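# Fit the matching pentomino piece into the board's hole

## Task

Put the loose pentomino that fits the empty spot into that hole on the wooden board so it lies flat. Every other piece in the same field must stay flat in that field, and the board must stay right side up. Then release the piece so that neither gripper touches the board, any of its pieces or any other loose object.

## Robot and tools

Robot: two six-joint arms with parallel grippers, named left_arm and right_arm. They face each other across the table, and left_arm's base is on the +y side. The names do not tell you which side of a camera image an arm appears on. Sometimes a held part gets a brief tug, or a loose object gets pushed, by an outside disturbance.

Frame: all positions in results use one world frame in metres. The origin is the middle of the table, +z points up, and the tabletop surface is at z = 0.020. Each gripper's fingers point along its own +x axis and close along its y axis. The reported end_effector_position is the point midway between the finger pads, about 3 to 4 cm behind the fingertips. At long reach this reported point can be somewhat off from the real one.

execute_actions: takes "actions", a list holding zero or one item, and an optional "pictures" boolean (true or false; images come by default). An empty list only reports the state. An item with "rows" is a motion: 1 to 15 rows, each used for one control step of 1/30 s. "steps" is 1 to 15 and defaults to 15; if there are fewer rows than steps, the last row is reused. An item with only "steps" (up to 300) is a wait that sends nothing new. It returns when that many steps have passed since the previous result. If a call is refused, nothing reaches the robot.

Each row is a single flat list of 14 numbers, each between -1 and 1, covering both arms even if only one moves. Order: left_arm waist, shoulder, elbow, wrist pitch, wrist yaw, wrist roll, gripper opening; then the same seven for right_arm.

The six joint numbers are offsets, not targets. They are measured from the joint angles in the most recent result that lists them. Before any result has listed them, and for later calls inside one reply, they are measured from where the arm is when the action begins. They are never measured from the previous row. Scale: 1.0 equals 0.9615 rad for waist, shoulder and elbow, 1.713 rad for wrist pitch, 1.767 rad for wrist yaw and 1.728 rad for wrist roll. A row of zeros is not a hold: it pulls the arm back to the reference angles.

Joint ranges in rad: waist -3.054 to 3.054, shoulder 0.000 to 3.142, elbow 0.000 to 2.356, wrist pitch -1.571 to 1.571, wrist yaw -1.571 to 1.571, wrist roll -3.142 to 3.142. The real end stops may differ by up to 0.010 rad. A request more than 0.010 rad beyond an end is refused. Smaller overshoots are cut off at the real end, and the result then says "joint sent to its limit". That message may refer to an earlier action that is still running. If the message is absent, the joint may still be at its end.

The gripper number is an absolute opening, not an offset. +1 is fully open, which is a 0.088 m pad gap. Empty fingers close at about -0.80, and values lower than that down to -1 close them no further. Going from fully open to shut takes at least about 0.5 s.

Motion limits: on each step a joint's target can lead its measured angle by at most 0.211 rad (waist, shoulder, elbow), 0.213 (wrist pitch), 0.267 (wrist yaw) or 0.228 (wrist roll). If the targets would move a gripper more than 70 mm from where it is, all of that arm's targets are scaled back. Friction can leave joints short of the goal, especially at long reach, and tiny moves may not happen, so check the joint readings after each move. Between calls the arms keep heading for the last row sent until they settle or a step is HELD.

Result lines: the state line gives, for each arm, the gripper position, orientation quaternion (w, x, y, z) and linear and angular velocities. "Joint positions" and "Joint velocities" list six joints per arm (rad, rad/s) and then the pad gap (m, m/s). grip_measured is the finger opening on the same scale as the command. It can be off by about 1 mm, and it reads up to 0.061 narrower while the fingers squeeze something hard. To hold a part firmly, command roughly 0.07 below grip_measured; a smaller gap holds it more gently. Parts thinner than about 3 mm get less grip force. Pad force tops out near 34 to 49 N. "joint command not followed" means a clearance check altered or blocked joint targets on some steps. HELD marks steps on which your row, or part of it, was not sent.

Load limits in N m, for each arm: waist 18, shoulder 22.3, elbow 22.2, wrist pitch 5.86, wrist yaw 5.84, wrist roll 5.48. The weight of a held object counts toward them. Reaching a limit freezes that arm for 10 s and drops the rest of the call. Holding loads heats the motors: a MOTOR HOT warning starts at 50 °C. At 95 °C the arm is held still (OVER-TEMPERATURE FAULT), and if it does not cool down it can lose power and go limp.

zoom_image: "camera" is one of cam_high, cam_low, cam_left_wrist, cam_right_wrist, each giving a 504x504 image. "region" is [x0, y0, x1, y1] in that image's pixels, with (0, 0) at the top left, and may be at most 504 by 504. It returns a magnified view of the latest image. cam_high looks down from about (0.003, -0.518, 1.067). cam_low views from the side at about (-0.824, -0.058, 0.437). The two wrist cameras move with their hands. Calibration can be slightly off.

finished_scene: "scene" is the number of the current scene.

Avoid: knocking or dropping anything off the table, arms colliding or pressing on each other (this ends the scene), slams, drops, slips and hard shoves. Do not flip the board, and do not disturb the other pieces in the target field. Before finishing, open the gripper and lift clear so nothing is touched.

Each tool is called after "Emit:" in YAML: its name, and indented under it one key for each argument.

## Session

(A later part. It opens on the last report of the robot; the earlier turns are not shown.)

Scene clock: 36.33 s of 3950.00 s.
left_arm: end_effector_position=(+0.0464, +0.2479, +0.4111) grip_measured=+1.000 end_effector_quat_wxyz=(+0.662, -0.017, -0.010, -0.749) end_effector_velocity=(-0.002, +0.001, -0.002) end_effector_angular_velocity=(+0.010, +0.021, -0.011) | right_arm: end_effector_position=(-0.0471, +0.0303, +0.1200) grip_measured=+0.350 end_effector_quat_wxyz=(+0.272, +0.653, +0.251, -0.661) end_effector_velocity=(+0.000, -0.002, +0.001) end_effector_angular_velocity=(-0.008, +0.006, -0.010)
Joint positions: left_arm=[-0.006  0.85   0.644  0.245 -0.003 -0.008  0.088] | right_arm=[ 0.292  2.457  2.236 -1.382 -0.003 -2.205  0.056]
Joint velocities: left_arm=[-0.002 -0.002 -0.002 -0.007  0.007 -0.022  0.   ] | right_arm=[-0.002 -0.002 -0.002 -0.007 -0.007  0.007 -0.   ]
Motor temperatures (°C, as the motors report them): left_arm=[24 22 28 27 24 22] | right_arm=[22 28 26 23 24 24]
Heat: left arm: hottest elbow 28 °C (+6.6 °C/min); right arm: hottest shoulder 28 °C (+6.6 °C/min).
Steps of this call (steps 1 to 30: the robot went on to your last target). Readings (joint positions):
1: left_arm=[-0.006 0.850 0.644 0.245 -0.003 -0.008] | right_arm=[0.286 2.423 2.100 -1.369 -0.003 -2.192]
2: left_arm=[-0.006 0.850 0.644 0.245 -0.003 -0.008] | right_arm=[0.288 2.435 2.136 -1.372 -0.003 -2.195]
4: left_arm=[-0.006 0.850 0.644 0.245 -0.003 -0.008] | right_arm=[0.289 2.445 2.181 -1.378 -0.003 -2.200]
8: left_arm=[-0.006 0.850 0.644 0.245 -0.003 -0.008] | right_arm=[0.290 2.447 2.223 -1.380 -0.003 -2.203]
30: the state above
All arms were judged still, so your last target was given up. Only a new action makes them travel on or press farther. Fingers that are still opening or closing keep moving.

Great model. Roll to -3.07.

Emit:
execute_actions:
  actions:
    - {"rows":[[0,0,0,0,0,0,1,0,0,0,0,0,-0.5,0.24]],"steps":15}
  pictures: false

Emit:
execute_actions:
  actions:
    - {"steps":12}

Scene clock: 37.27 s of 3950.00 s.
left_arm: end_effector_position=(+0.0464, +0.2479, +0.4111) grip_measured=+1.000 end_effector_quat_wxyz=(+0.662, -0.017, -0.010, -0.749) end_effector_velocity=(+0.000, +0.000, -0.002) end_effector_angular_velocity=(+0.008, +0.007, +0.005) | right_arm: end_effector_position=(-0.0471, +0.0303, +0.1200) grip_measured=+0.351 end_effector_quat_wxyz=(+0.494, +0.506, +0.477, -0.521) end_effector_velocity=(+0.002, -0.002, +0.001) end_effector_angular_velocity=(-0.008, +0.021, +0.898)
Joint positions: left_arm=[-0.006  0.85   0.644  0.245 -0.003 -0.008  0.088] | right_arm=[ 0.292  2.457  2.236 -1.382 -0.003 -2.962  0.056]
Joint velocities: left_arm=[-0.002 -0.002 -0.002 -0.007 -0.007 -0.007  0.   ] | right_arm=[-0.002 -0.002 -0.002 -0.007  0.007 -0.901 -0.   ]
Motor temperatures (°C, as the motors report them): left_arm=[24 22 28 27 24 22] | right_arm=[22 28 27 23 24 24]
Heat: left arm: hottest elbow 28 °C (+6.4 °C/min); right arm: hottest shoulder 28 °C (+6.4 °C/min).
Steps of this call (steps 1 to 13: nothing new was sent; steps 14 to 28: all 15 steps of this action). Readings (joint positions):
14: left_arm=[-0.006 0.850 0.644 0.245 -0.003 -0.008] | right_arm=[0.292 2.457 2.236 -1.382 -0.003 -2.241]
15: left_arm=[-0.006 0.850 0.644 0.245 -0.003 -0.008] | right_arm=[0.292 2.457 2.236 -1.382 -0.003 -2.298]
17: left_arm=[-0.006 0.850 0.644 0.245 -0.003 -0.008] | right_arm=[0.292 2.457 2.236 -1.382 -0.003 -2.404]
21: left_arm=[-0.006 0.850 0.644 0.245 -0.003 -0.008] | right_arm=[0.292 2.457 2.236 -1.382 -0.003 -2.615]
28: the state above

Scene clock: 37.67 s of 3950.00 s.
left_arm: end_effector_position=(+0.0464, +0.2479, +0.4111) grip_measured=+1.000 end_effector_quat_wxyz=(+0.662, -0.017, -0.010, -0.749) end_effector_velocity=(+0.000, +0.000, -0.005) end_effector_angular_velocity=(+0.021, -0.010, +0.005) | right_arm: end_effector_position=(-0.0471, +0.0303, +0.1200) grip_measured=+0.351 end_effector_quat_wxyz=(+0.519, +0.480, +0.503, -0.496) end_effector_velocity=(+0.003, -0.005, +0.001) end_effector_angular_velocity=(-0.021, -0.008, +0.049)
Joint positions: left_arm=[-0.006  0.85   0.644  0.245 -0.003 -0.008  0.088] | right_arm=[ 0.292  2.457  2.236 -1.382 -0.003 -3.064  0.056]
Joint velocities: left_arm=[-0.002 -0.002 -0.002 -0.022 -0.007  0.007  0.   ] | right_arm=[-0.002 -0.002 -0.002 -0.022  0.007 -0.051 -0.   ]
Motor temperatures (°C, as the motors report them): left_arm=[24 22 28 27 24 22] | right_arm=[22 28 27 23 24 24]
Heat: left arm: hottest elbow 28 °C (+6.4 °C/min); right arm: hottest shoulder 28 °C (+6.4 °C/min).
Steps of this call (steps 1 to 12: the robot went on to your last target). Readings (joint positions):
1: left_arm=[-0.006 0.850 0.644 0.245 -0.003 -0.008] | right_arm=[0.292 2.457 2.236 -1.382 -0.003 -2.989]
2: left_arm=[-0.006 0.850 0.644 0.245 -0.003 -0.008] | right_arm=[0.292 2.457 2.236 -1.382 -0.003 -3.009]
4: left_arm=[-0.006 0.850 0.644 0.245 -0.003 -0.008] | right_arm=[0.292 2.457 2.236 -1.382 -0.003 -3.034]
8: left_arm=[-0.006 0.850 0.644 0.245 -0.003 -0.008] | right_arm=[0.292 2.457 2.236 -1.382 -0.003 -3.056]
12: the state above
camera_calibration (this result's frames):
cam_right_wrist: T_world_to_cam=[[-0.998524, -0.0256251, -0.0478822, -0.0254291], [-0.0393573, 0.948975, 0.312886, -0.0334085], [0.0374213, 0.314309, -0.948583, 0.183522], [0, 0, 0, 1]] pos_world=[-0.0335741, -0.0266305, 0.183321]

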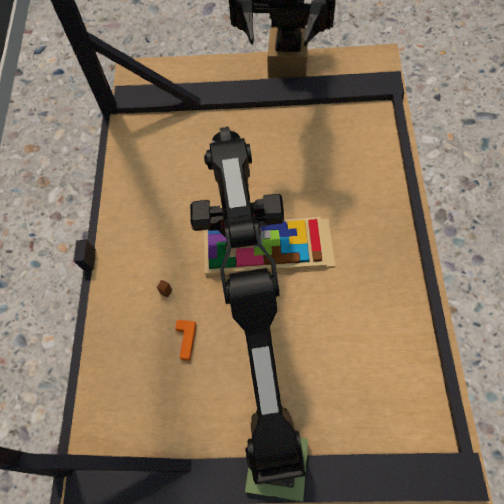

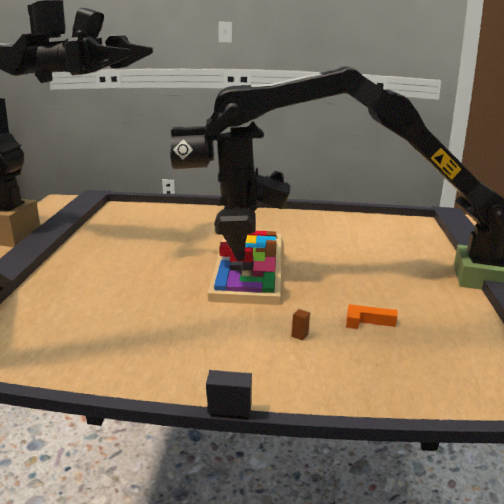

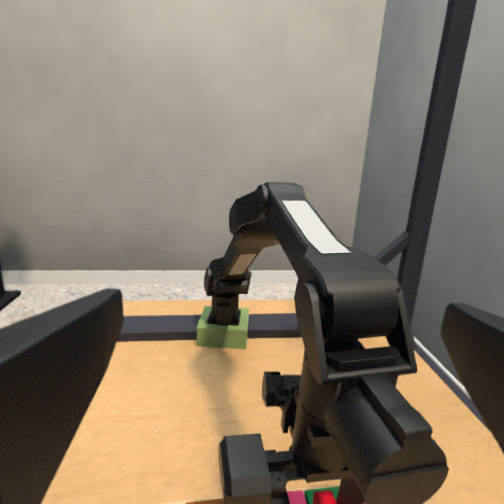

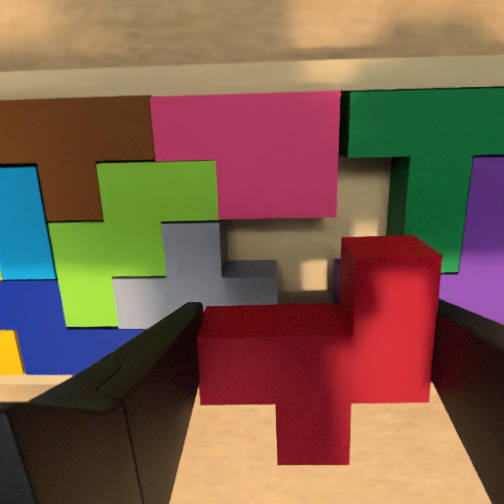

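Emit:
execute_actions:
  actions:
    - {"rows":[[0,0,0,0,0,0,1,0.006,-0.06,-0.1,0.03,0,0,0.24],[0,0,0,0,0,0,1,0.006,-0.06,-0.1,0.03,0,0,0.24],[0,0,0,0,0,0,1,0.012,-0.115,-0.245,0.074,0,0,0.24]],"steps":15}

Scene clock: 39.57 s of 3950.00 s.
left_arm: end_effector_position=(+0.0464, +0.2479, +0.4111) grip_measured=+1.000 end_effector_quat_wxyz=(+0.662, -0.017, -0.010, -0.749) end_effector_velocity=(+0.002, +0.000, -0.002) end_effector_angular_velocity=(+0.008, +0.007, +0.009) | right_arm: end_effector_position=(-0.0490, +0.0105, +0.1051) grip_measured=+0.351 end_effector_quat_wxyz=(+0.525, +0.476, +0.504, -0.495) end_effector_velocity=(-0.002, -0.004, +0.010) end_effector_angular_velocity=(+0.016, +0.010, +0.009)
Joint positions: left_arm=[-0.006  0.85   0.644  0.245 -0.003 -0.008  0.088] | right_arm=[ 0.301  2.366  2.014 -1.259 -0.003 -3.066  0.056]
Joint velocities: left_arm=[ 0.002 -0.002 -0.002 -0.007 -0.007 -0.007  0.   ] | right_arm=[ 0.002 -0.042 -0.032  0.007 -0.007 -0.007 -0.   ]
Motor temperatures (°C, as the motors report them): left_arm=[24 22 28 28 24 22] | right_arm=[22 29 27 23 24 24]
Heat: left arm: hottest elbow 28 °C (+6.1 °C/min); right arm: hottest shoulder 29 °C (+7.6 °C/min).
Steps of this call (steps 1 to 30: the robot went on to your last target; steps 31 to 42: nothing new was sent; steps 43 to 57: all 15 steps of this action). Readings (joint positions):
43: left_arm=[-0.006 0.850 0.644 0.245 -0.003 -0.008] | right_arm=[0.292 2.454 2.227 -1.373 -0.003 -3.067]
44: left_arm=[-0.006 0.850 0.644 0.245 -0.003 -0.008] | right_arm=[0.292 2.445 2.208 -1.361 -0.003 -3.067]
46: left_arm=[-0.006 0.850 0.644 0.245 -0.003 -0.008] | right_arm=[0.293 2.411 2.130 -1.317 -0.003 -3.067]
50: left_arm=[-0.006 0.850 0.644 0.245 -0.003 -0.008] | right_arm=[0.299 2.379 2.044 -1.276 -0.003 -3.066]
57: the state above
camera_calibration (this result's frames):
cam_right_wrist: T_world_to_cam=[[-0.998101, -0.0378314, -0.048611, -0.0282842], [-0.0508977, 0.951014, 0.30493, -0.00974988], [0.0346938, 0.306825, -0.951133, 0.175846], [0, 0, 0, 1]] pos_world=[-0.0348275, -0.0457516, 0.168851]

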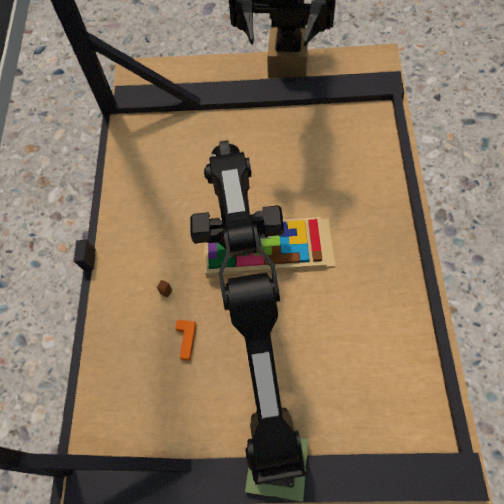

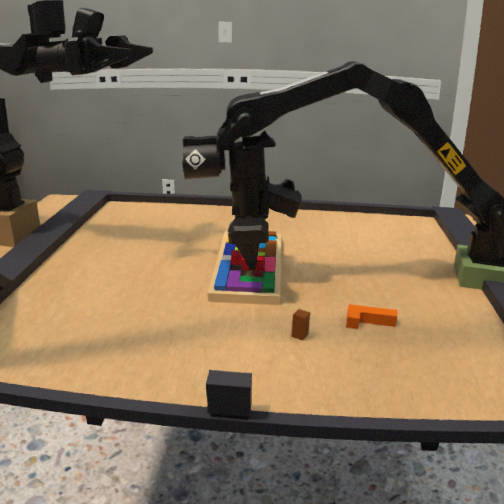

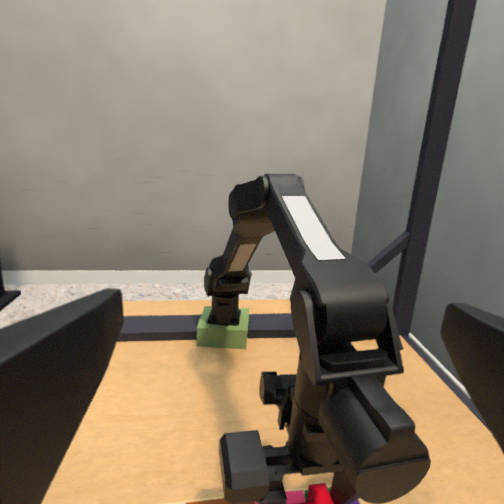

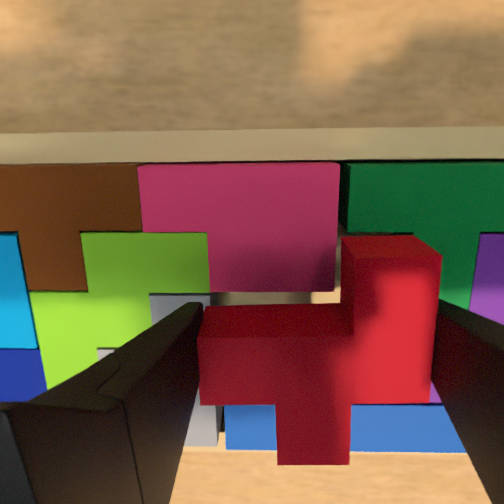

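Emit:
execute_actions:
  actions:
    - {"rows":[[0,0,0,0,0,0,1,0,0.01,-0.02,0.012,0,0,0.24],[0,0,0,0,0,0,1,0,0.01,-0.02,0.012,0,0,0.24],[0,0,0,0,0,0,1,0,0.01,-0.02,0.012,0,0,0.24],[0,0,0,0,0,0,1,0,0.016,-0.036,0.022,0,0,0.24]],"steps":12}

Scene clock: 41.63 s of 3950.00 s.
left_arm: end_effector_position=(+0.0464, +0.2479, +0.4111) grip_measured=+1.000 end_effector_quat_wxyz=(+0.662, -0.017, -0.010, -0.749) end_effector_velocity=(-0.003, +0.001, -0.002) end_effector_angular_velocity=(+0.008, +0.006, -0.015) | right_arm: end_effector_position=(-0.0493, +0.0124, +0.1004) grip_measured=+0.351 end_effector_quat_wxyz=(+0.521, +0.479, +0.508, -0.492) end_effector_velocity=(+0.002, +0.003, +0.004) end_effector_angular_velocity=(+0.018, -0.004, +0.020)
Joint positions: left_arm=[-0.006  0.85   0.644  0.245 -0.003 -0.008  0.088] | right_arm=[ 0.301  2.363  1.99  -1.224 -0.003 -3.066  0.056]
Joint velocities: left_arm=[-0.007 -0.002 -0.002 -0.007  0.007 -0.007  0.   ] | right_arm=[-0.002 -0.007  0.002  0.007  0.007 -0.022 -0.   ]
Motor temperatures (°C, as the motors report them): left_arm=[24 22 28 28 24 22] | right_arm=[22 30 27 23 24 24]
Heat: left arm: hottest elbow 28 °C (+5.8 °C/min); right arm: hottest shoulder 30 °C (+8.6 °C/min).
Steps of this call (steps 1 to 15: the robot went on to your last target; steps 16 to 50: nothing new was sent; steps 51 to 62: all 12 steps of this action). Readings (joint positions):
51: left_arm=[-0.006 0.850 0.644 0.245 -0.003 -0.008] | right_arm=[0.301 2.363 2.009 -1.255 -0.003 -3.066]
52: left_arm=[-0.006 0.850 0.644 0.245 -0.003 -0.008] | right_arm=[0.301 2.363 2.008 -1.250 -0.003 -3.066]
54: left_arm=[-0.006 0.850 0.644 0.245 -0.003 -0.008] | right_arm=[0.301 2.363 2.005 -1.242 -0.003 -3.066]
58: left_arm=[-0.006 0.850 0.644 0.245 -0.003 -0.008] | right_arm=[0.301 2.363 1.993 -1.229 -0.003 -3.066]
62: the state above
camera_calibration (this result's frames):
cam_right_wrist: T_world_to_cam=[[-0.998191, -0.0371608, -0.0472608, -0.0288395], [-0.0503125, 0.946655, 0.318298, -0.0113658], [0.0329115, 0.3201, -0.946812, 0.17014], [0, 0, 0, 1]] pos_world=[-0.0349587, -0.0447742, 0.163345]

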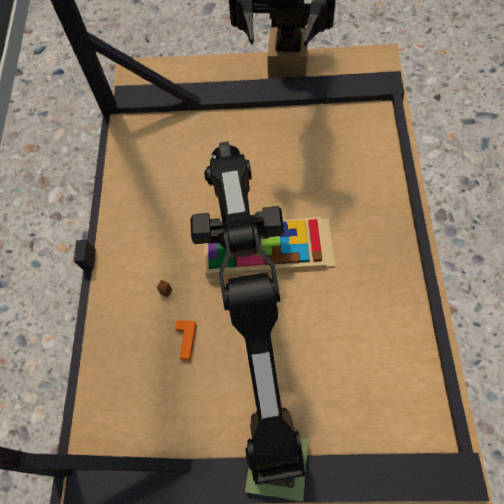

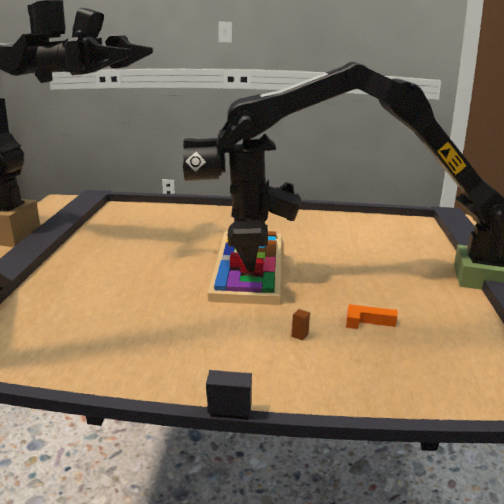

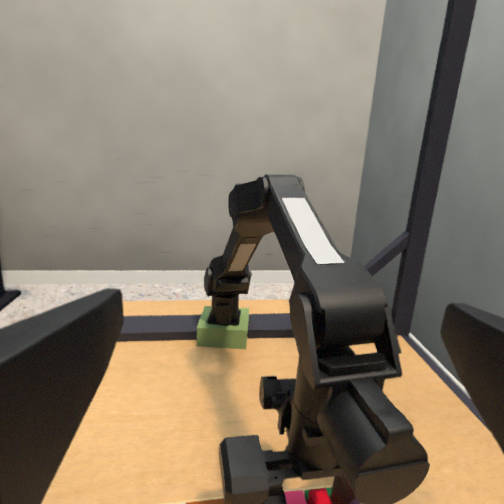

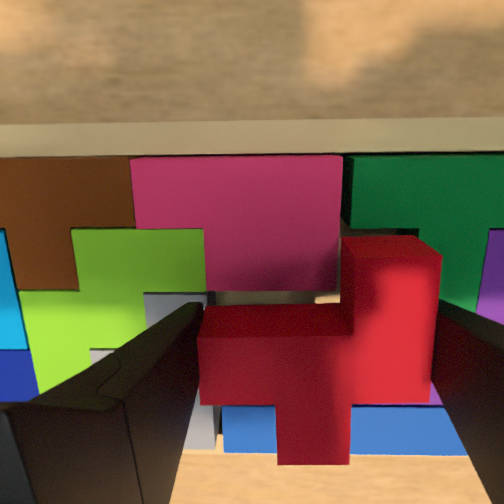

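Emit:
execute_actions:
  actions:
    - {"rows":[[0,0,0,0,0,0,1,0,0,0,-0.009,0,0,0.24]],"steps":8}

Scene clock: 42.73 s of 3950.00 s.
left_arm: end_effector_position=(+0.0464, +0.2479, +0.4111) grip_measured=+1.000 end_effector_quat_wxyz=(+0.662, -0.017, -0.010, -0.749) end_effector_velocity=(+0.000, -0.001, -0.004) end_effector_angular_velocity=(+0.023, +0.005, +0.005) | right_arm: end_effector_position=(-0.0489, +0.0096, +0.1002) grip_measured=+0.351 end_effector_quat_wxyz=(+0.524, +0.476, +0.504, -0.495) end_effector_velocity=(+0.003, -0.008, +0.001) end_effector_angular_velocity=(-0.035, -0.012, +0.005)
Joint positions: left_arm=[-0.006  0.85   0.644  0.245 -0.003 -0.008  0.088] | right_arm=[ 0.301  2.363  1.989 -1.236 -0.003 -3.066  0.056]
Joint velocities: left_arm=[-0.002  0.002  0.002 -0.022 -0.007 -0.007  0.   ] | right_arm=[-0.002 -0.002 -0.002 -0.037  0.007 -0.007 -0.   ]
Motor temperatures (°C, as the motors report them): left_arm=[24 23 28 28 24 22] | right_arm=[22 30 27 23 24 24]
Heat: left arm: hottest elbow 28 °C (+5.6 °C/min); right arm: hottest shoulder 30 °C (+8.4 °C/min).
Steps of this call (steps 1 to 15: the robot went on to your last target; steps 16 to 25: nothing new was sent; steps 26 to 33: all 8 steps of this action). Readings (joint positions):
26: left_arm=[-0.006 0.850 0.644 0.245 -0.003 -0.008] | right_arm=[0.301 2.363 1.989 -1.223 -0.003 -3.066]
27: left_arm=[-0.006 0.850 0.644 0.245 -0.003 -0.008] | right_arm=[0.301 2.363 1.989 -1.225 -0.003 -3.066]
29: left_arm=[-0.006 0.850 0.644 0.245 -0.003 -0.008] | right_arm=[0.301 2.363 1.989 -1.232 -0.003 -3.066]
33: the state above
camera_calibration (this result's frames):
cam_right_wrist: T_world_to_cam=[[-0.998108, -0.0377763, -0.0485019, -0.0284392], [-0.0508512, 0.950667, 0.306016, -0.00742907], [0.034549, 0.307904, -0.95079, 0.171449], [0, 0, 0, 1]] pos_world=[-0.0346866, -0.0468014, 0.163906]

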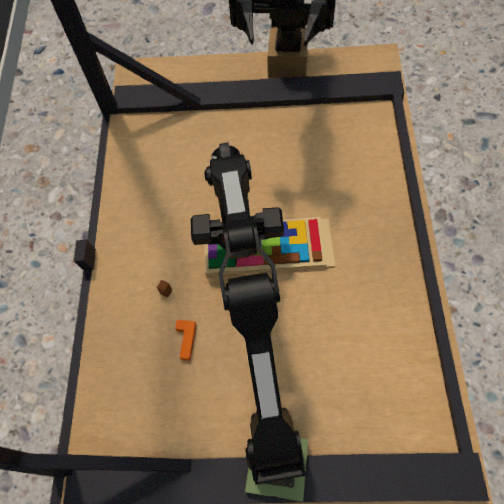

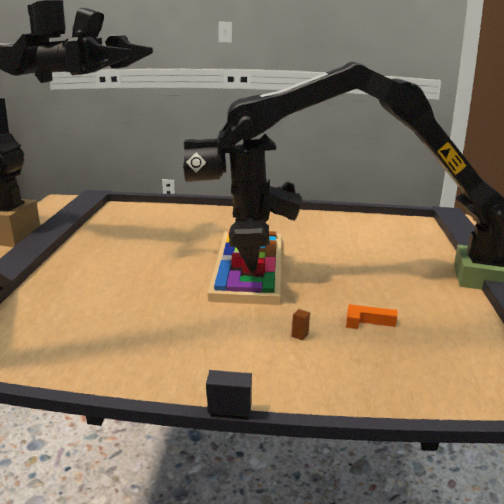

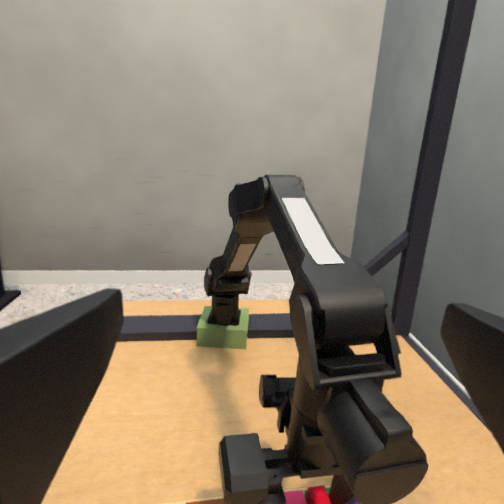

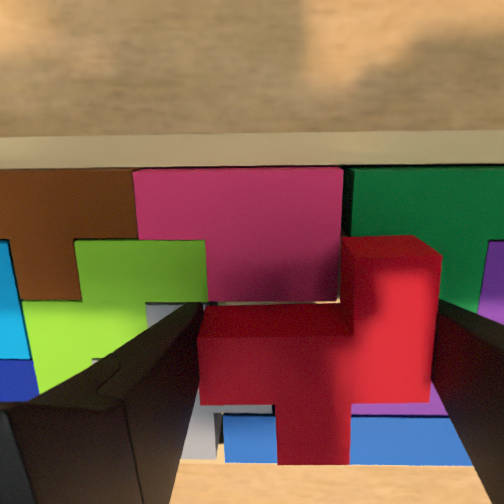

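Emit:
execute_actions:
  actions:
    - {"rows":[[0,0,0,0,0,0,1,0,0,-0.02,0.008,0,0,0.24],[0,0,0,0,0,0,1,0,0,-0.02,0.008,0,0,0.24],[0,0,0,0,0,0,1,0,0,-0.03,0.015,0,0,0.24],[0,0,0,0,0,0,1,0,0,-0.03,0.015,0,0,0.24],[0,0,0,0,0,0,1,0,0,-0.043,0.021,0,0,0.24]],"steps":14}

Scene clock: 43.97 s of 3950.00 s.
left_arm: end_effector_position=(+0.0464, +0.2479, +0.4111) grip_measured=+1.000 end_effector_quat_wxyz=(+0.662, -0.017, -0.010, -0.749) end_effector_velocity=(-0.003, +0.001, -0.002) end_effector_angular_velocity=(+0.006, -0.008, -0.014) | right_arm: end_effector_position=(-0.0490, +0.0103, +0.0939) grip_measured=+0.351 end_effector_quat_wxyz=(+0.522, +0.478, +0.506, -0.493) end_effector_velocity=(+0.001, -0.005, -0.001) end_effector_angular_velocity=(-0.018, +0.005, -0.010)
Joint positions: left_arm=[-0.006  0.85   0.644  0.245 -0.003 -0.008  0.088] | right_arm=[ 0.301  2.363  1.964 -1.203 -0.003 -3.066  0.056]
Joint velocities: left_arm=[-0.007 -0.002 -0.002 -0.007  0.007  0.007  0.   ] | right_arm=[-0.002 -0.007 -0.017 -0.007 -0.007  0.007 -0.   ]
Motor temperatures (°C, as the motors report them): left_arm=[24 23 28 28 24 22] | right_arm=[22 31 27 23 24 24]
Heat: left arm: hottest elbow 28 °C (+5.5 °C/min); right arm: hottest shoulder 31 °C (+9.6 °C/min).
Steps of this call (steps 1 to 15: the robot went on to your last target; steps 16 to 23: nothing new was sent; steps 24 to 37: all 14 steps of this action). Readings (joint positions):
24: left_arm=[-0.006 0.850 0.644 0.245 -0.003 -0.008] | right_arm=[0.301 2.363 1.989 -1.238 -0.003 -3.066]
25: left_arm=[-0.006 0.850 0.644 0.245 -0.003 -0.008] | right_arm=[0.301 2.363 1.988 -1.235 -0.003 -3.066]
27: left_arm=[-0.006 0.850 0.644 0.245 -0.003 -0.008] | right_arm=[0.301 2.363 1.982 -1.225 -0.003 -3.066]
31: left_arm=[-0.006 0.850 0.644 0.245 -0.003 -0.008] | right_arm=[0.301 2.363 1.967 -1.209 -0.003 -3.066]
37: the state above
camera_calibration (this result's frames):
cam_right_wrist: T_world_to_cam=[[-0.998157, -0.0374123, -0.0477728, -0.0288919], [-0.0505369, 0.948326, 0.313247, -0.00682955], [0.0335849, 0.315084, -0.948469, 0.164858], [0, 0, 0, 1]] pos_world=[-0.0347205, -0.0465484, 0.157122]

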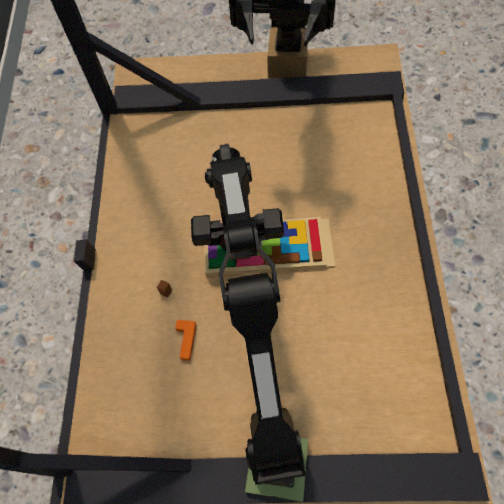

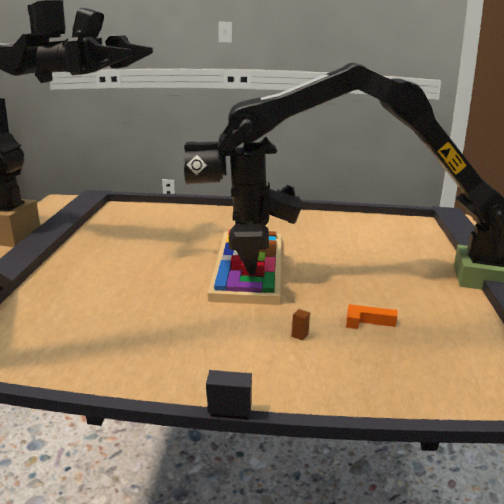

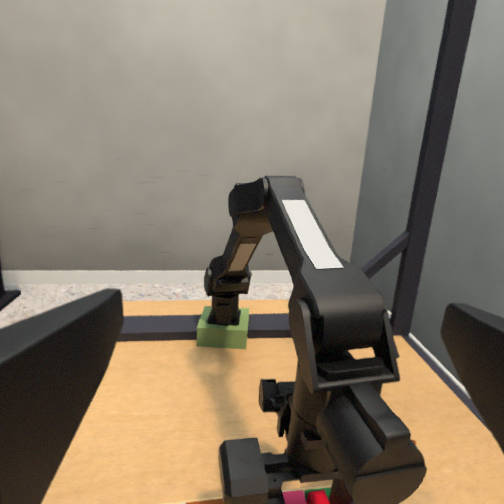

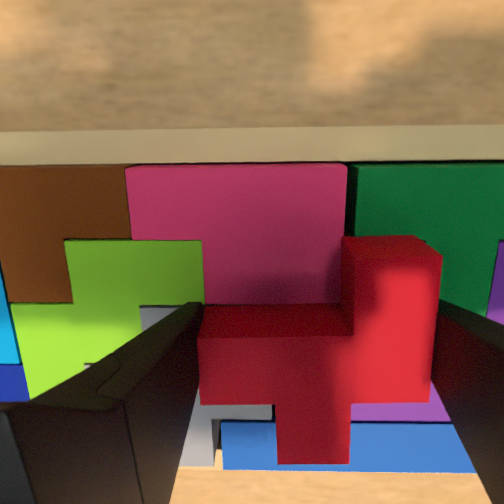

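Emit:
execute_actions:
  actions:
    - {"rows":[[0,0,0,0,0,0,1,0,0,-0.018,0.005,0,0,0.24],[0,0,0,0,0,0,1,0,0,-0.018,0.005,0,0,0.24],[0,0,0,0,0,0,1,0,0,-0.026,0.009,0,0,0.24],[0,0,0,0,0,0,1,0,0,-0.026,0.009,0,0,0.24],[0,0,0,0,0,0,1,0,0,-0.032,0.012,0,0,0.24]],"steps":14}

Scene clock: 44.97 s of 3950.00 s.
left_arm: end_effector_position=(+0.0464, +0.2479, +0.4111) grip_measured=+1.000 end_effector_quat_wxyz=(+0.662, -0.017, -0.010, -0.749) end_effector_velocity=(-0.001, +0.001, -0.002) end_effector_angular_velocity=(+0.008, +0.007, -0.000) | right_arm: end_effector_position=(-0.0489, +0.0101, +0.0927) grip_measured=+0.351 end_effector_quat_wxyz=(+0.521, +0.479, +0.508, -0.492) end_effector_velocity=(+0.000, -0.003, +0.004) end_effector_angular_velocity=(-0.003, +0.007, -0.010)
Joint positions: left_arm=[-0.006  0.85   0.644  0.245 -0.003 -0.008  0.088] | right_arm=[ 0.301  2.358  1.95  -1.19  -0.003 -3.066  0.056]
Joint velocities: left_arm=[-0.007 -0.002 -0.002 -0.007 -0.007 -0.007  0.   ] | right_arm=[-0.002 -0.012 -0.007 -0.007 -0.007  0.007 -0.   ]
Motor temperatures (°C, as the motors report them): left_arm=[24 23 28 28 24 22] | right_arm=[22 31 27 23 24 24]
Heat: left arm: hottest elbow 28 °C (+5.3 °C/min); right arm: hottest shoulder 31 °C (+9.3 °C/min).
Steps of this call (steps 1 to 15: the robot went on to your last target; step 16: nothing new was sent; steps 17 to 30: all 14 steps of this action). Readings (joint positions):
17: left_arm=[-0.006 0.850 0.644 0.245 -0.003 -0.008] | right_arm=[0.301 2.363 1.963 -1.203 -0.003 -3.066]
18: left_arm=[-0.006 0.850 0.644 0.245 -0.003 -0.008] | right_arm=[0.301 2.363 1.963 -1.202 -0.003 -3.066]
20: left_arm=[-0.006 0.850 0.644 0.245 -0.003 -0.008] | right_arm=[0.301 2.362 1.960 -1.199 -0.003 -3.066]
24: left_arm=[-0.006 0.850 0.644 0.245 -0.003 -0.008] | right_arm=[0.301 2.359 1.953 -1.193 -0.003 -3.066]
30: the state above
camera_calibration (this result's frames):
cam_right_wrist: T_world_to_cam=[[-0.998189, -0.0371786, -0.0472975, -0.0289791], [-0.0503286, 0.946775, 0.317938, -0.00669148], [0.0329595, 0.319742, -0.946931, 0.163565], [0, 0, 0, 1]] pos_world=[-0.0346544, -0.0470407, 0.155641]

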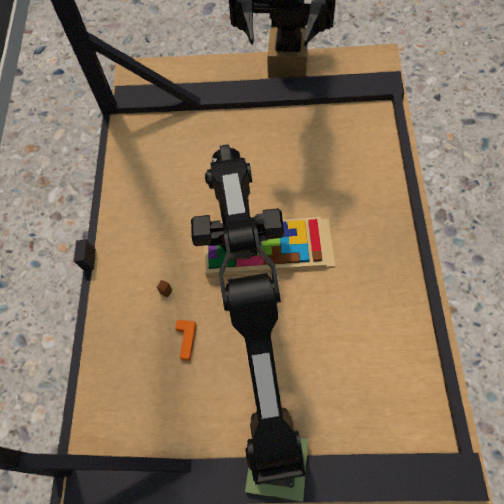

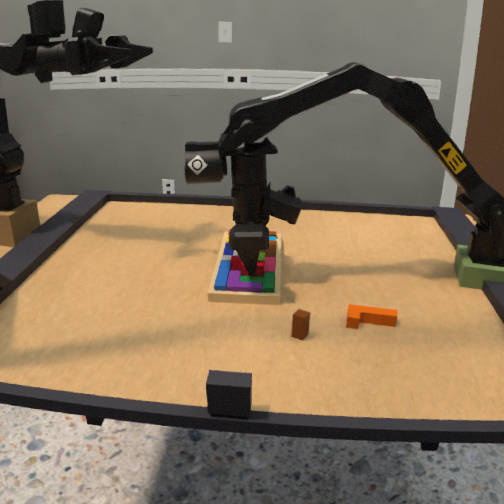

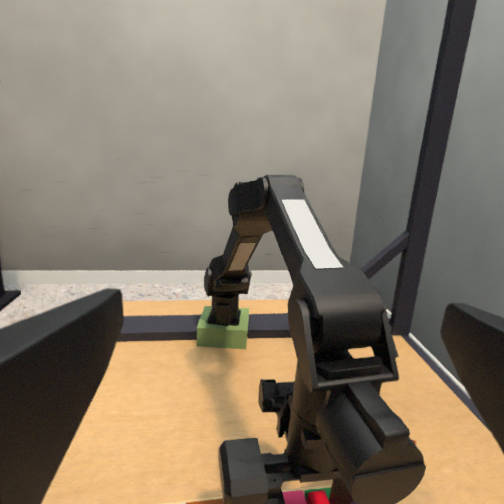

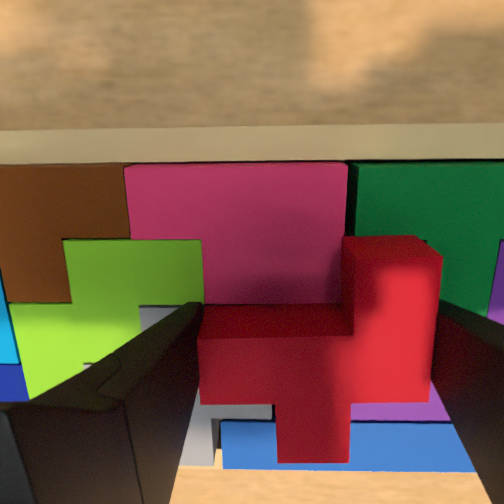

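Emit:
execute_actions:
  actions:
    - {"rows":[[0,0,0,0,0,0,1,0,0.005,0.016,0,0,0,0.24],[0,0,0,0,0,0,1,0,0.005,0.016,0,0,0,0.24],[0,0,0,0,0,0,1,0,0.005,0.016,0,0,0,0.24],[0,0,0,0,0,0,1,0,0.005,0.016,0,0,0,0.24],[0,0,0,0,0,0,1,0,0.005,0.016,0.005,0,0,0.24]],"steps":12}

Scene clock: 47.10 s of 3950.00 s.
left_arm: end_effector_position=(+0.0464, +0.2479, +0.4111) grip_measured=+1.000 end_effector_quat_wxyz=(+0.662, -0.017, -0.010, -0.749) end_effector_velocity=(-0.002, +0.001, -0.002) end_effector_angular_velocity=(+0.008, +0.006, -0.010) | right_arm: end_effector_position=(-0.0493, +0.0126, +0.0943) grip_measured=+0.351 end_effector_quat_wxyz=(+0.518, +0.481, +0.510, -0.490) end_effector_velocity=(+0.002, -0.002, +0.000) end_effector_angular_velocity=(-0.008, +0.006, -0.000)
Joint positions: left_arm=[-0.006  0.85   0.644  0.245 -0.003 -0.008  0.088] | right_arm=[ 0.301  2.358  1.957 -1.187 -0.003 -3.066  0.056]
Joint velocities: left_arm=[-0.002 -0.002 -0.002 -0.007  0.007 -0.007  0.   ] | right_arm=[-0.007 -0.002 -0.002 -0.007 -0.007 -0.007  0.   ]
Motor temperatures (°C, as the motors report them): left_arm=[24 23 28 28 24 22] | right_arm=[22 32 27 23 24 24]
Heat: left arm: hottest elbow 28 °C (+5.1 °C/min); right arm: hottest shoulder 32 °C (+10.2 °C/min).
Steps of this call (steps 1 to 15: the robot went on to your last target; steps 16 to 52: nothing new was sent; steps 53 to 64: all 12 steps of this action). Readings (joint positions):
53: left_arm=[-0.006 0.850 0.644 0.245 -0.003 -0.008] | right_arm=[0.301 2.358 1.950 -1.189 -0.003 -3.066]
54: left_arm=[-0.006 0.850 0.644 0.245 -0.003 -0.008] | right_arm=[0.301 2.358 1.952 -1.191 -0.003 -3.066]
56: left_arm=[-0.006 0.850 0.644 0.245 -0.003 -0.008] | right_arm=[0.301 2.358 1.955 -1.193 -0.003 -3.066]
60: left_arm=[-0.006 0.850 0.644 0.245 -0.003 -0.008] | right_arm=[0.301 2.358 1.957 -1.187 -0.003 -3.066]
64: the state above
camera_calibration (this result's frames):
cam_right_wrist: T_world_to_cam=[[-0.998271, -0.0366971, -0.0459272, -0.0293397], [-0.0497565, 0.943497, 0.327626, -0.0104496], [0.0313092, 0.329344, -0.943691, 0.163844], [0, 0, 0, 1]] pos_world=[-0.0349387, -0.0451785, 0.156694]

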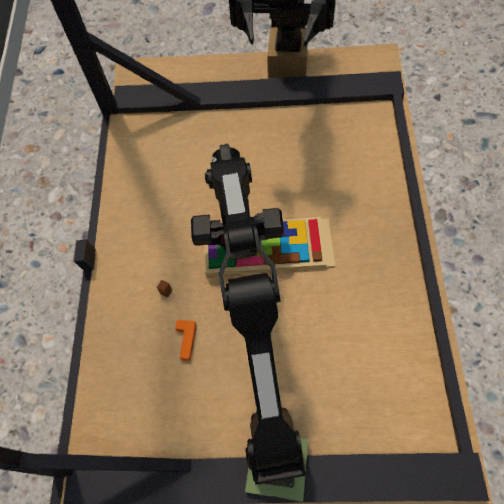

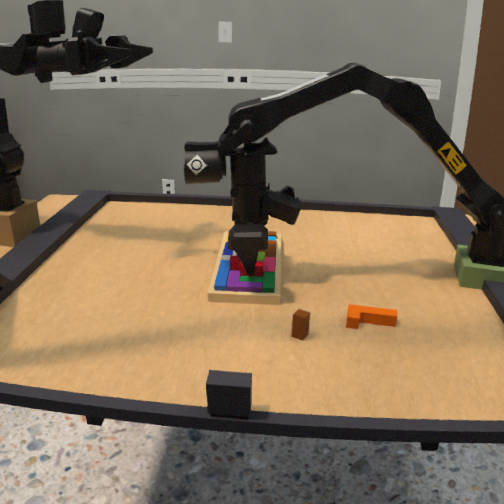

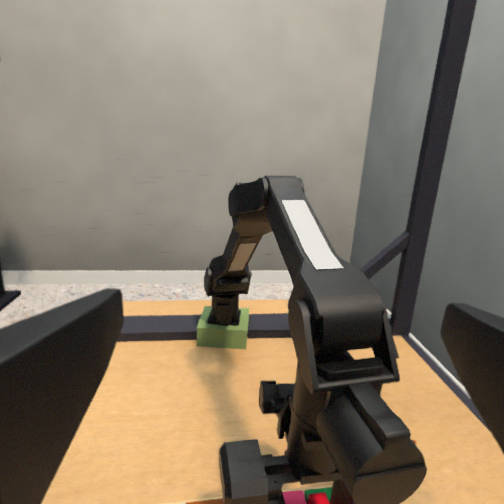

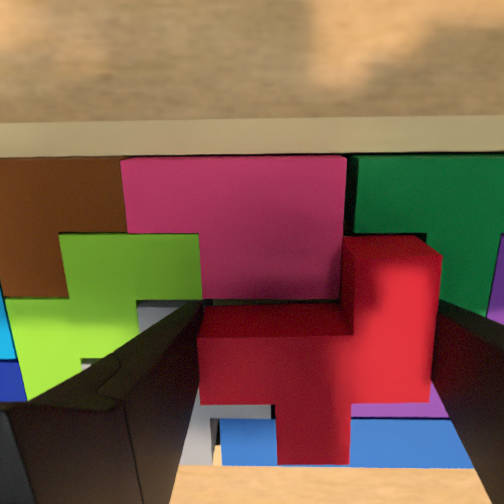

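Emit:
zoom_image:
  camera: "cam_right_wrist"
  region: [170, 210, 470, 480]

Region (170, 210, 470, 480) of cam_right_wrist's 504x504 image, scaled by 1.680, with more detail than that image has; it fills the top 454 rows of this view, and the rest is white.

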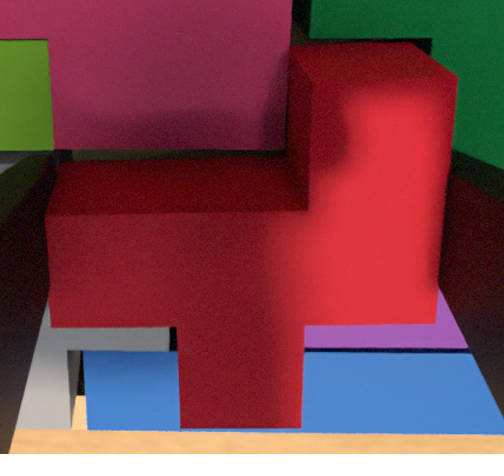

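Emit:
execute_actions:
  actions:
    - {"rows":[[0,0,0,0,0,0,1,0,0,0.012,0,0,0.024,0.24]],"steps":10}

Emit:
zoom_image:
  camera: "cam_right_wrist"
  region: [170, 210, 470, 480]

Scene clock: 48.90 s of 3950.00 s.
left_arm: end_effector_position=(+0.0464, +0.2479, +0.4111) grip_measured=+1.000 end_effector_quat_wxyz=(+0.662, -0.017, -0.010, -0.749) end_effector_velocity=(+0.002, -0.001, -0.006) end_effector_angular_velocity=(+0.016, -0.009, +0.020) | right_arm: end_effector_position=(-0.0494, +0.0133, +0.0950) grip_measured=+0.351 end_effector_quat_wxyz=(+0.508, +0.491, +0.502, -0.499) end_effector_velocity=(+0.000, -0.002, +0.000) end_effector_angular_velocity=(-0.008, +0.006, -0.010)
Joint positions: left_arm=[-0.006  0.85   0.644  0.245 -0.003 -0.008  0.088] | right_arm=[ 0.301  2.358  1.96  -1.187 -0.003 -3.029  0.056]
Joint velocities: left_arm=[-0.002  0.002 -0.007 -0.007 -0.022  0.007  0.   ] | right_arm=[-0.002 -0.002 -0.002 -0.007 -0.007  0.007  0.   ]
Motor temperatures (°C, as the motors report them): left_arm=[24 23 28 28 24 22] | right_arm=[22 32 27 23 24 24]
Heat: left arm: hottest elbow 28 °C (+4.9 °C/min); right arm: hottest shoulder 32 °C (+9.8 °C/min).
Steps of this call (steps 1 to 15: the robot went on to your last target; steps 16 to 44: nothing new was sent; steps 45 to 54: all 10 steps of this action). Readings (joint positions):
45: left_arm=[-0.006 0.850 0.644 0.245 -0.003 -0.008] | right_arm=[0.301 2.358 1.957 -1.187 -0.003 -3.061]
46: left_arm=[-0.006 0.850 0.644 0.245 -0.003 -0.008] | right_arm=[0.301 2.358 1.958 -1.187 -0.003 -3.052]
48: left_arm=[-0.006 0.850 0.644 0.245 -0.003 -0.008] | right_arm=[0.301 2.358 1.959 -1.187 -0.003 -3.041]
52: left_arm=[-0.006 0.850 0.644 0.245 -0.003 -0.008] | right_arm=[0.301 2.358 1.960 -1.187 -0.003 -3.031]
54: the state above
camera_calibration (this result's frames):
cam_right_wrist: T_world_to_cam=[[-0.998933, 0.000374502, -0.0461761, -0.0298778], [-0.0149043, 0.943835, 0.330081, -0.00982866], [0.0437063, 0.330417, -0.942822, 0.164757], [0, 0, 0, 1]] pos_world=[-0.0371933, -0.0451508, 0.157201]

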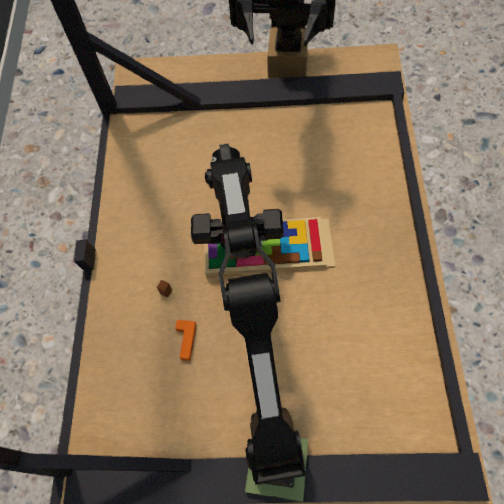

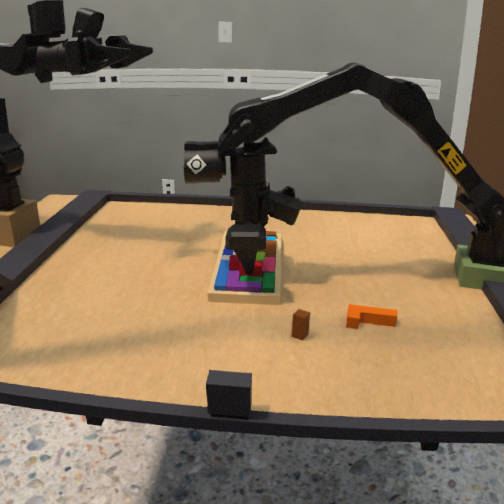

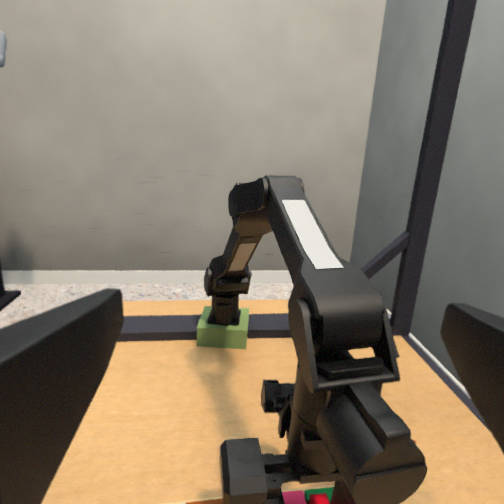

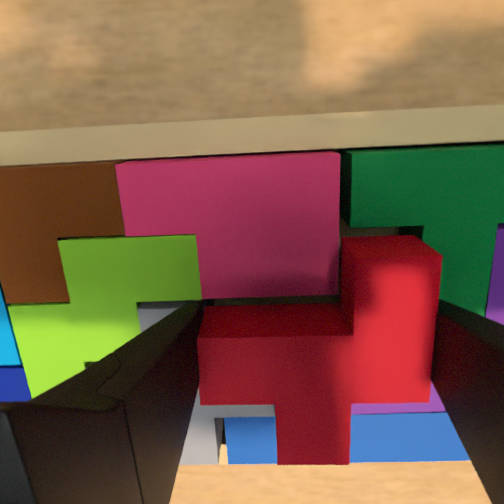

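Region (170, 210, 470, 480) of cam_right_wrist's 504x504 image, scaled by 1.680, with more detail than that image has; it fills the top 454 rows of this view, and the rest is white.

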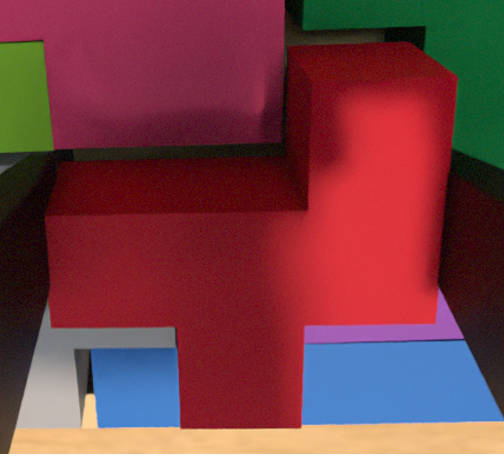

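Emit:
execute_actions:
  actions:
    - {"rows":[[0,0,0,0,0,0,1,0,0,0,-0.004,0,0,0.24],[0,0,0,0,0,0,1,0,0,0,-0.004,0,0,0.24],[0,0,0,0,0,0,1,0,0,0,-0.004,0,0,0.24],[0,0,0,0,0,0,1,0,0,0,-0.004,0,0,0.24],[0,0,0,0,0,0,1,0,0,0,-0.004,0,0,0.24],[0,0,0,0,0,0,1,0,0,-0.015,-0.004,0,0,0.24],[0,0,0,0,0,0,1,0,0,-0.015,-0.004,0,0,0.24],[0,0,0,0,0,0,1,0,0,-0.025,-0.002,0,0,0.24],[0,0,0,0,0,0,1,0,0,-0.025,0,0,0,0.24],[0,0,0,0,0,0,1,0,0,-0.035,0.004,0,0,0.24]],"steps":15}

Emit:
zoom_image:
  camera: "cam_right_wrist"
  region: [170, 210, 470, 480]

Scene clock: 50.30 s of 3950.00 s.
left_arm: end_effector_position=(+0.0464, +0.2479, +0.4111) grip_measured=+1.000 end_effector_quat_wxyz=(+0.662, -0.017, -0.010, -0.749) end_effector_velocity=(+0.002, -0.001, -0.003) end_effector_angular_velocity=(+0.011, -0.008, +0.020) | right_arm: end_effector_position=(-0.0489, +0.0097, +0.0904) grip_measured=+0.351 end_effector_quat_wxyz=(+0.511, +0.489, +0.498, -0.502) end_effector_velocity=(+0.001, -0.006, -0.003) end_effector_angular_velocity=(-0.023, +0.005, +0.005)
Joint positions: left_arm=[-0.006  0.85   0.644  0.245 -0.003 -0.008  0.088] | right_arm=[ 0.301  2.358  1.941 -1.181 -0.003 -3.027  0.056]
Joint velocities: left_arm=[-0.002  0.002 -0.002 -0.007 -0.022  0.007  0.   ] | right_arm=[-0.002 -0.002 -0.017 -0.007 -0.007 -0.007 -0.001]
Motor temperatures (°C, as the motors report them): left_arm=[24 23 28 28 24 22] | right_arm=[22 32 27 23 24 24]
Heat: left arm: hottest elbow 28 °C (+4.8 °C/min); right arm: hottest shoulder 32 °C (+9.5 °C/min).
Steps of this call (steps 1 to 15: the robot went on to your last target; steps 16 to 27: nothing new was sent; steps 28 to 42: all 15 steps of this action). Readings (joint positions):
28: left_arm=[-0.006 0.850 0.644 0.245 -0.003 -0.008] | right_arm=[0.301 2.358 1.960 -1.187 -0.003 -3.027]
29: left_arm=[-0.006 0.850 0.644 0.245 -0.003 -0.008] | right_arm=[0.301 2.358 1.960 -1.188 -0.003 -3.027]
31: left_arm=[-0.006 0.850 0.644 0.245 -0.003 -0.008] | right_arm=[0.301 2.358 1.960 -1.189 -0.003 -3.027]
35: left_arm=[-0.006 0.850 0.644 0.245 -0.003 -0.008] | right_arm=[0.301 2.358 1.958 -1.190 -0.003 -3.027]
42: the state above
camera_calibration (this result's frames):
cam_right_wrist: T_world_to_cam=[[-0.998848, 0.00167438, -0.0479517, -0.0294563], [-0.013672, 0.948027, 0.317895, -0.00380514], [0.0459918, 0.318185, -0.946912, 0.162189], [0, 0, 0, 1]] pos_world=[-0.0369338, -0.0479494, 0.153376]

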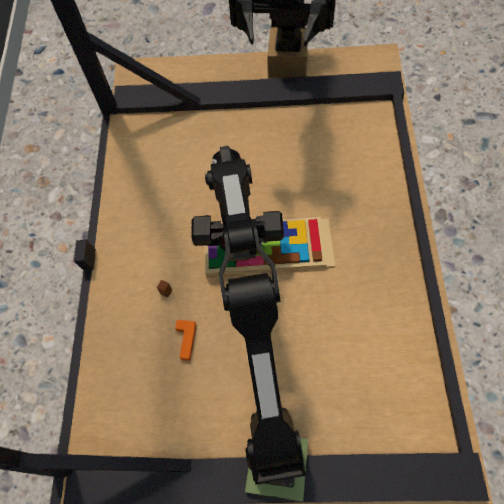

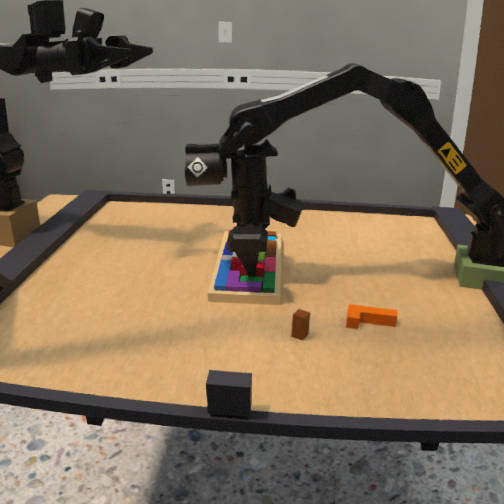

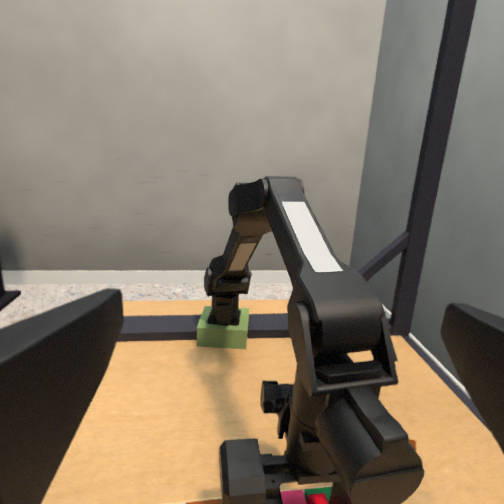

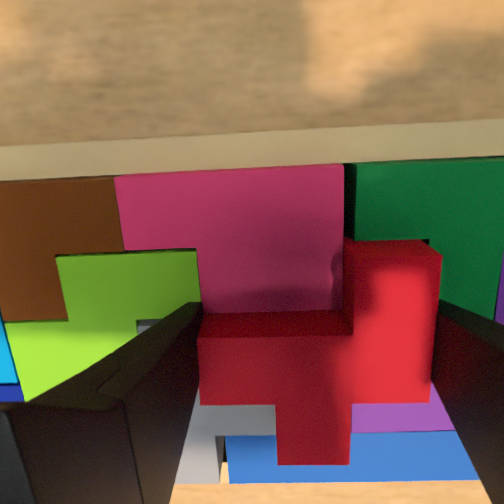

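Region (170, 210, 470, 480) of cam_right_wrist's 504x504 image, scaled by 1.680, with more detail than that image has; it fills the top 454 rows of this view, and the rest is white.

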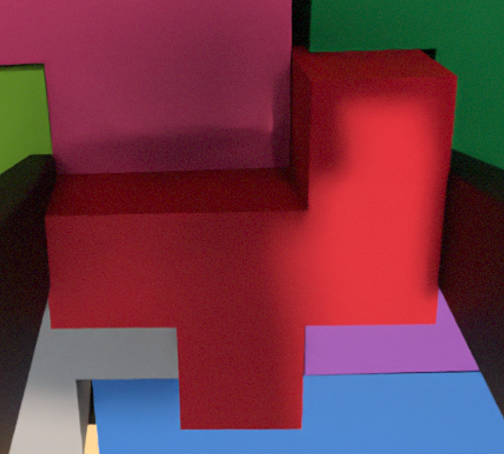

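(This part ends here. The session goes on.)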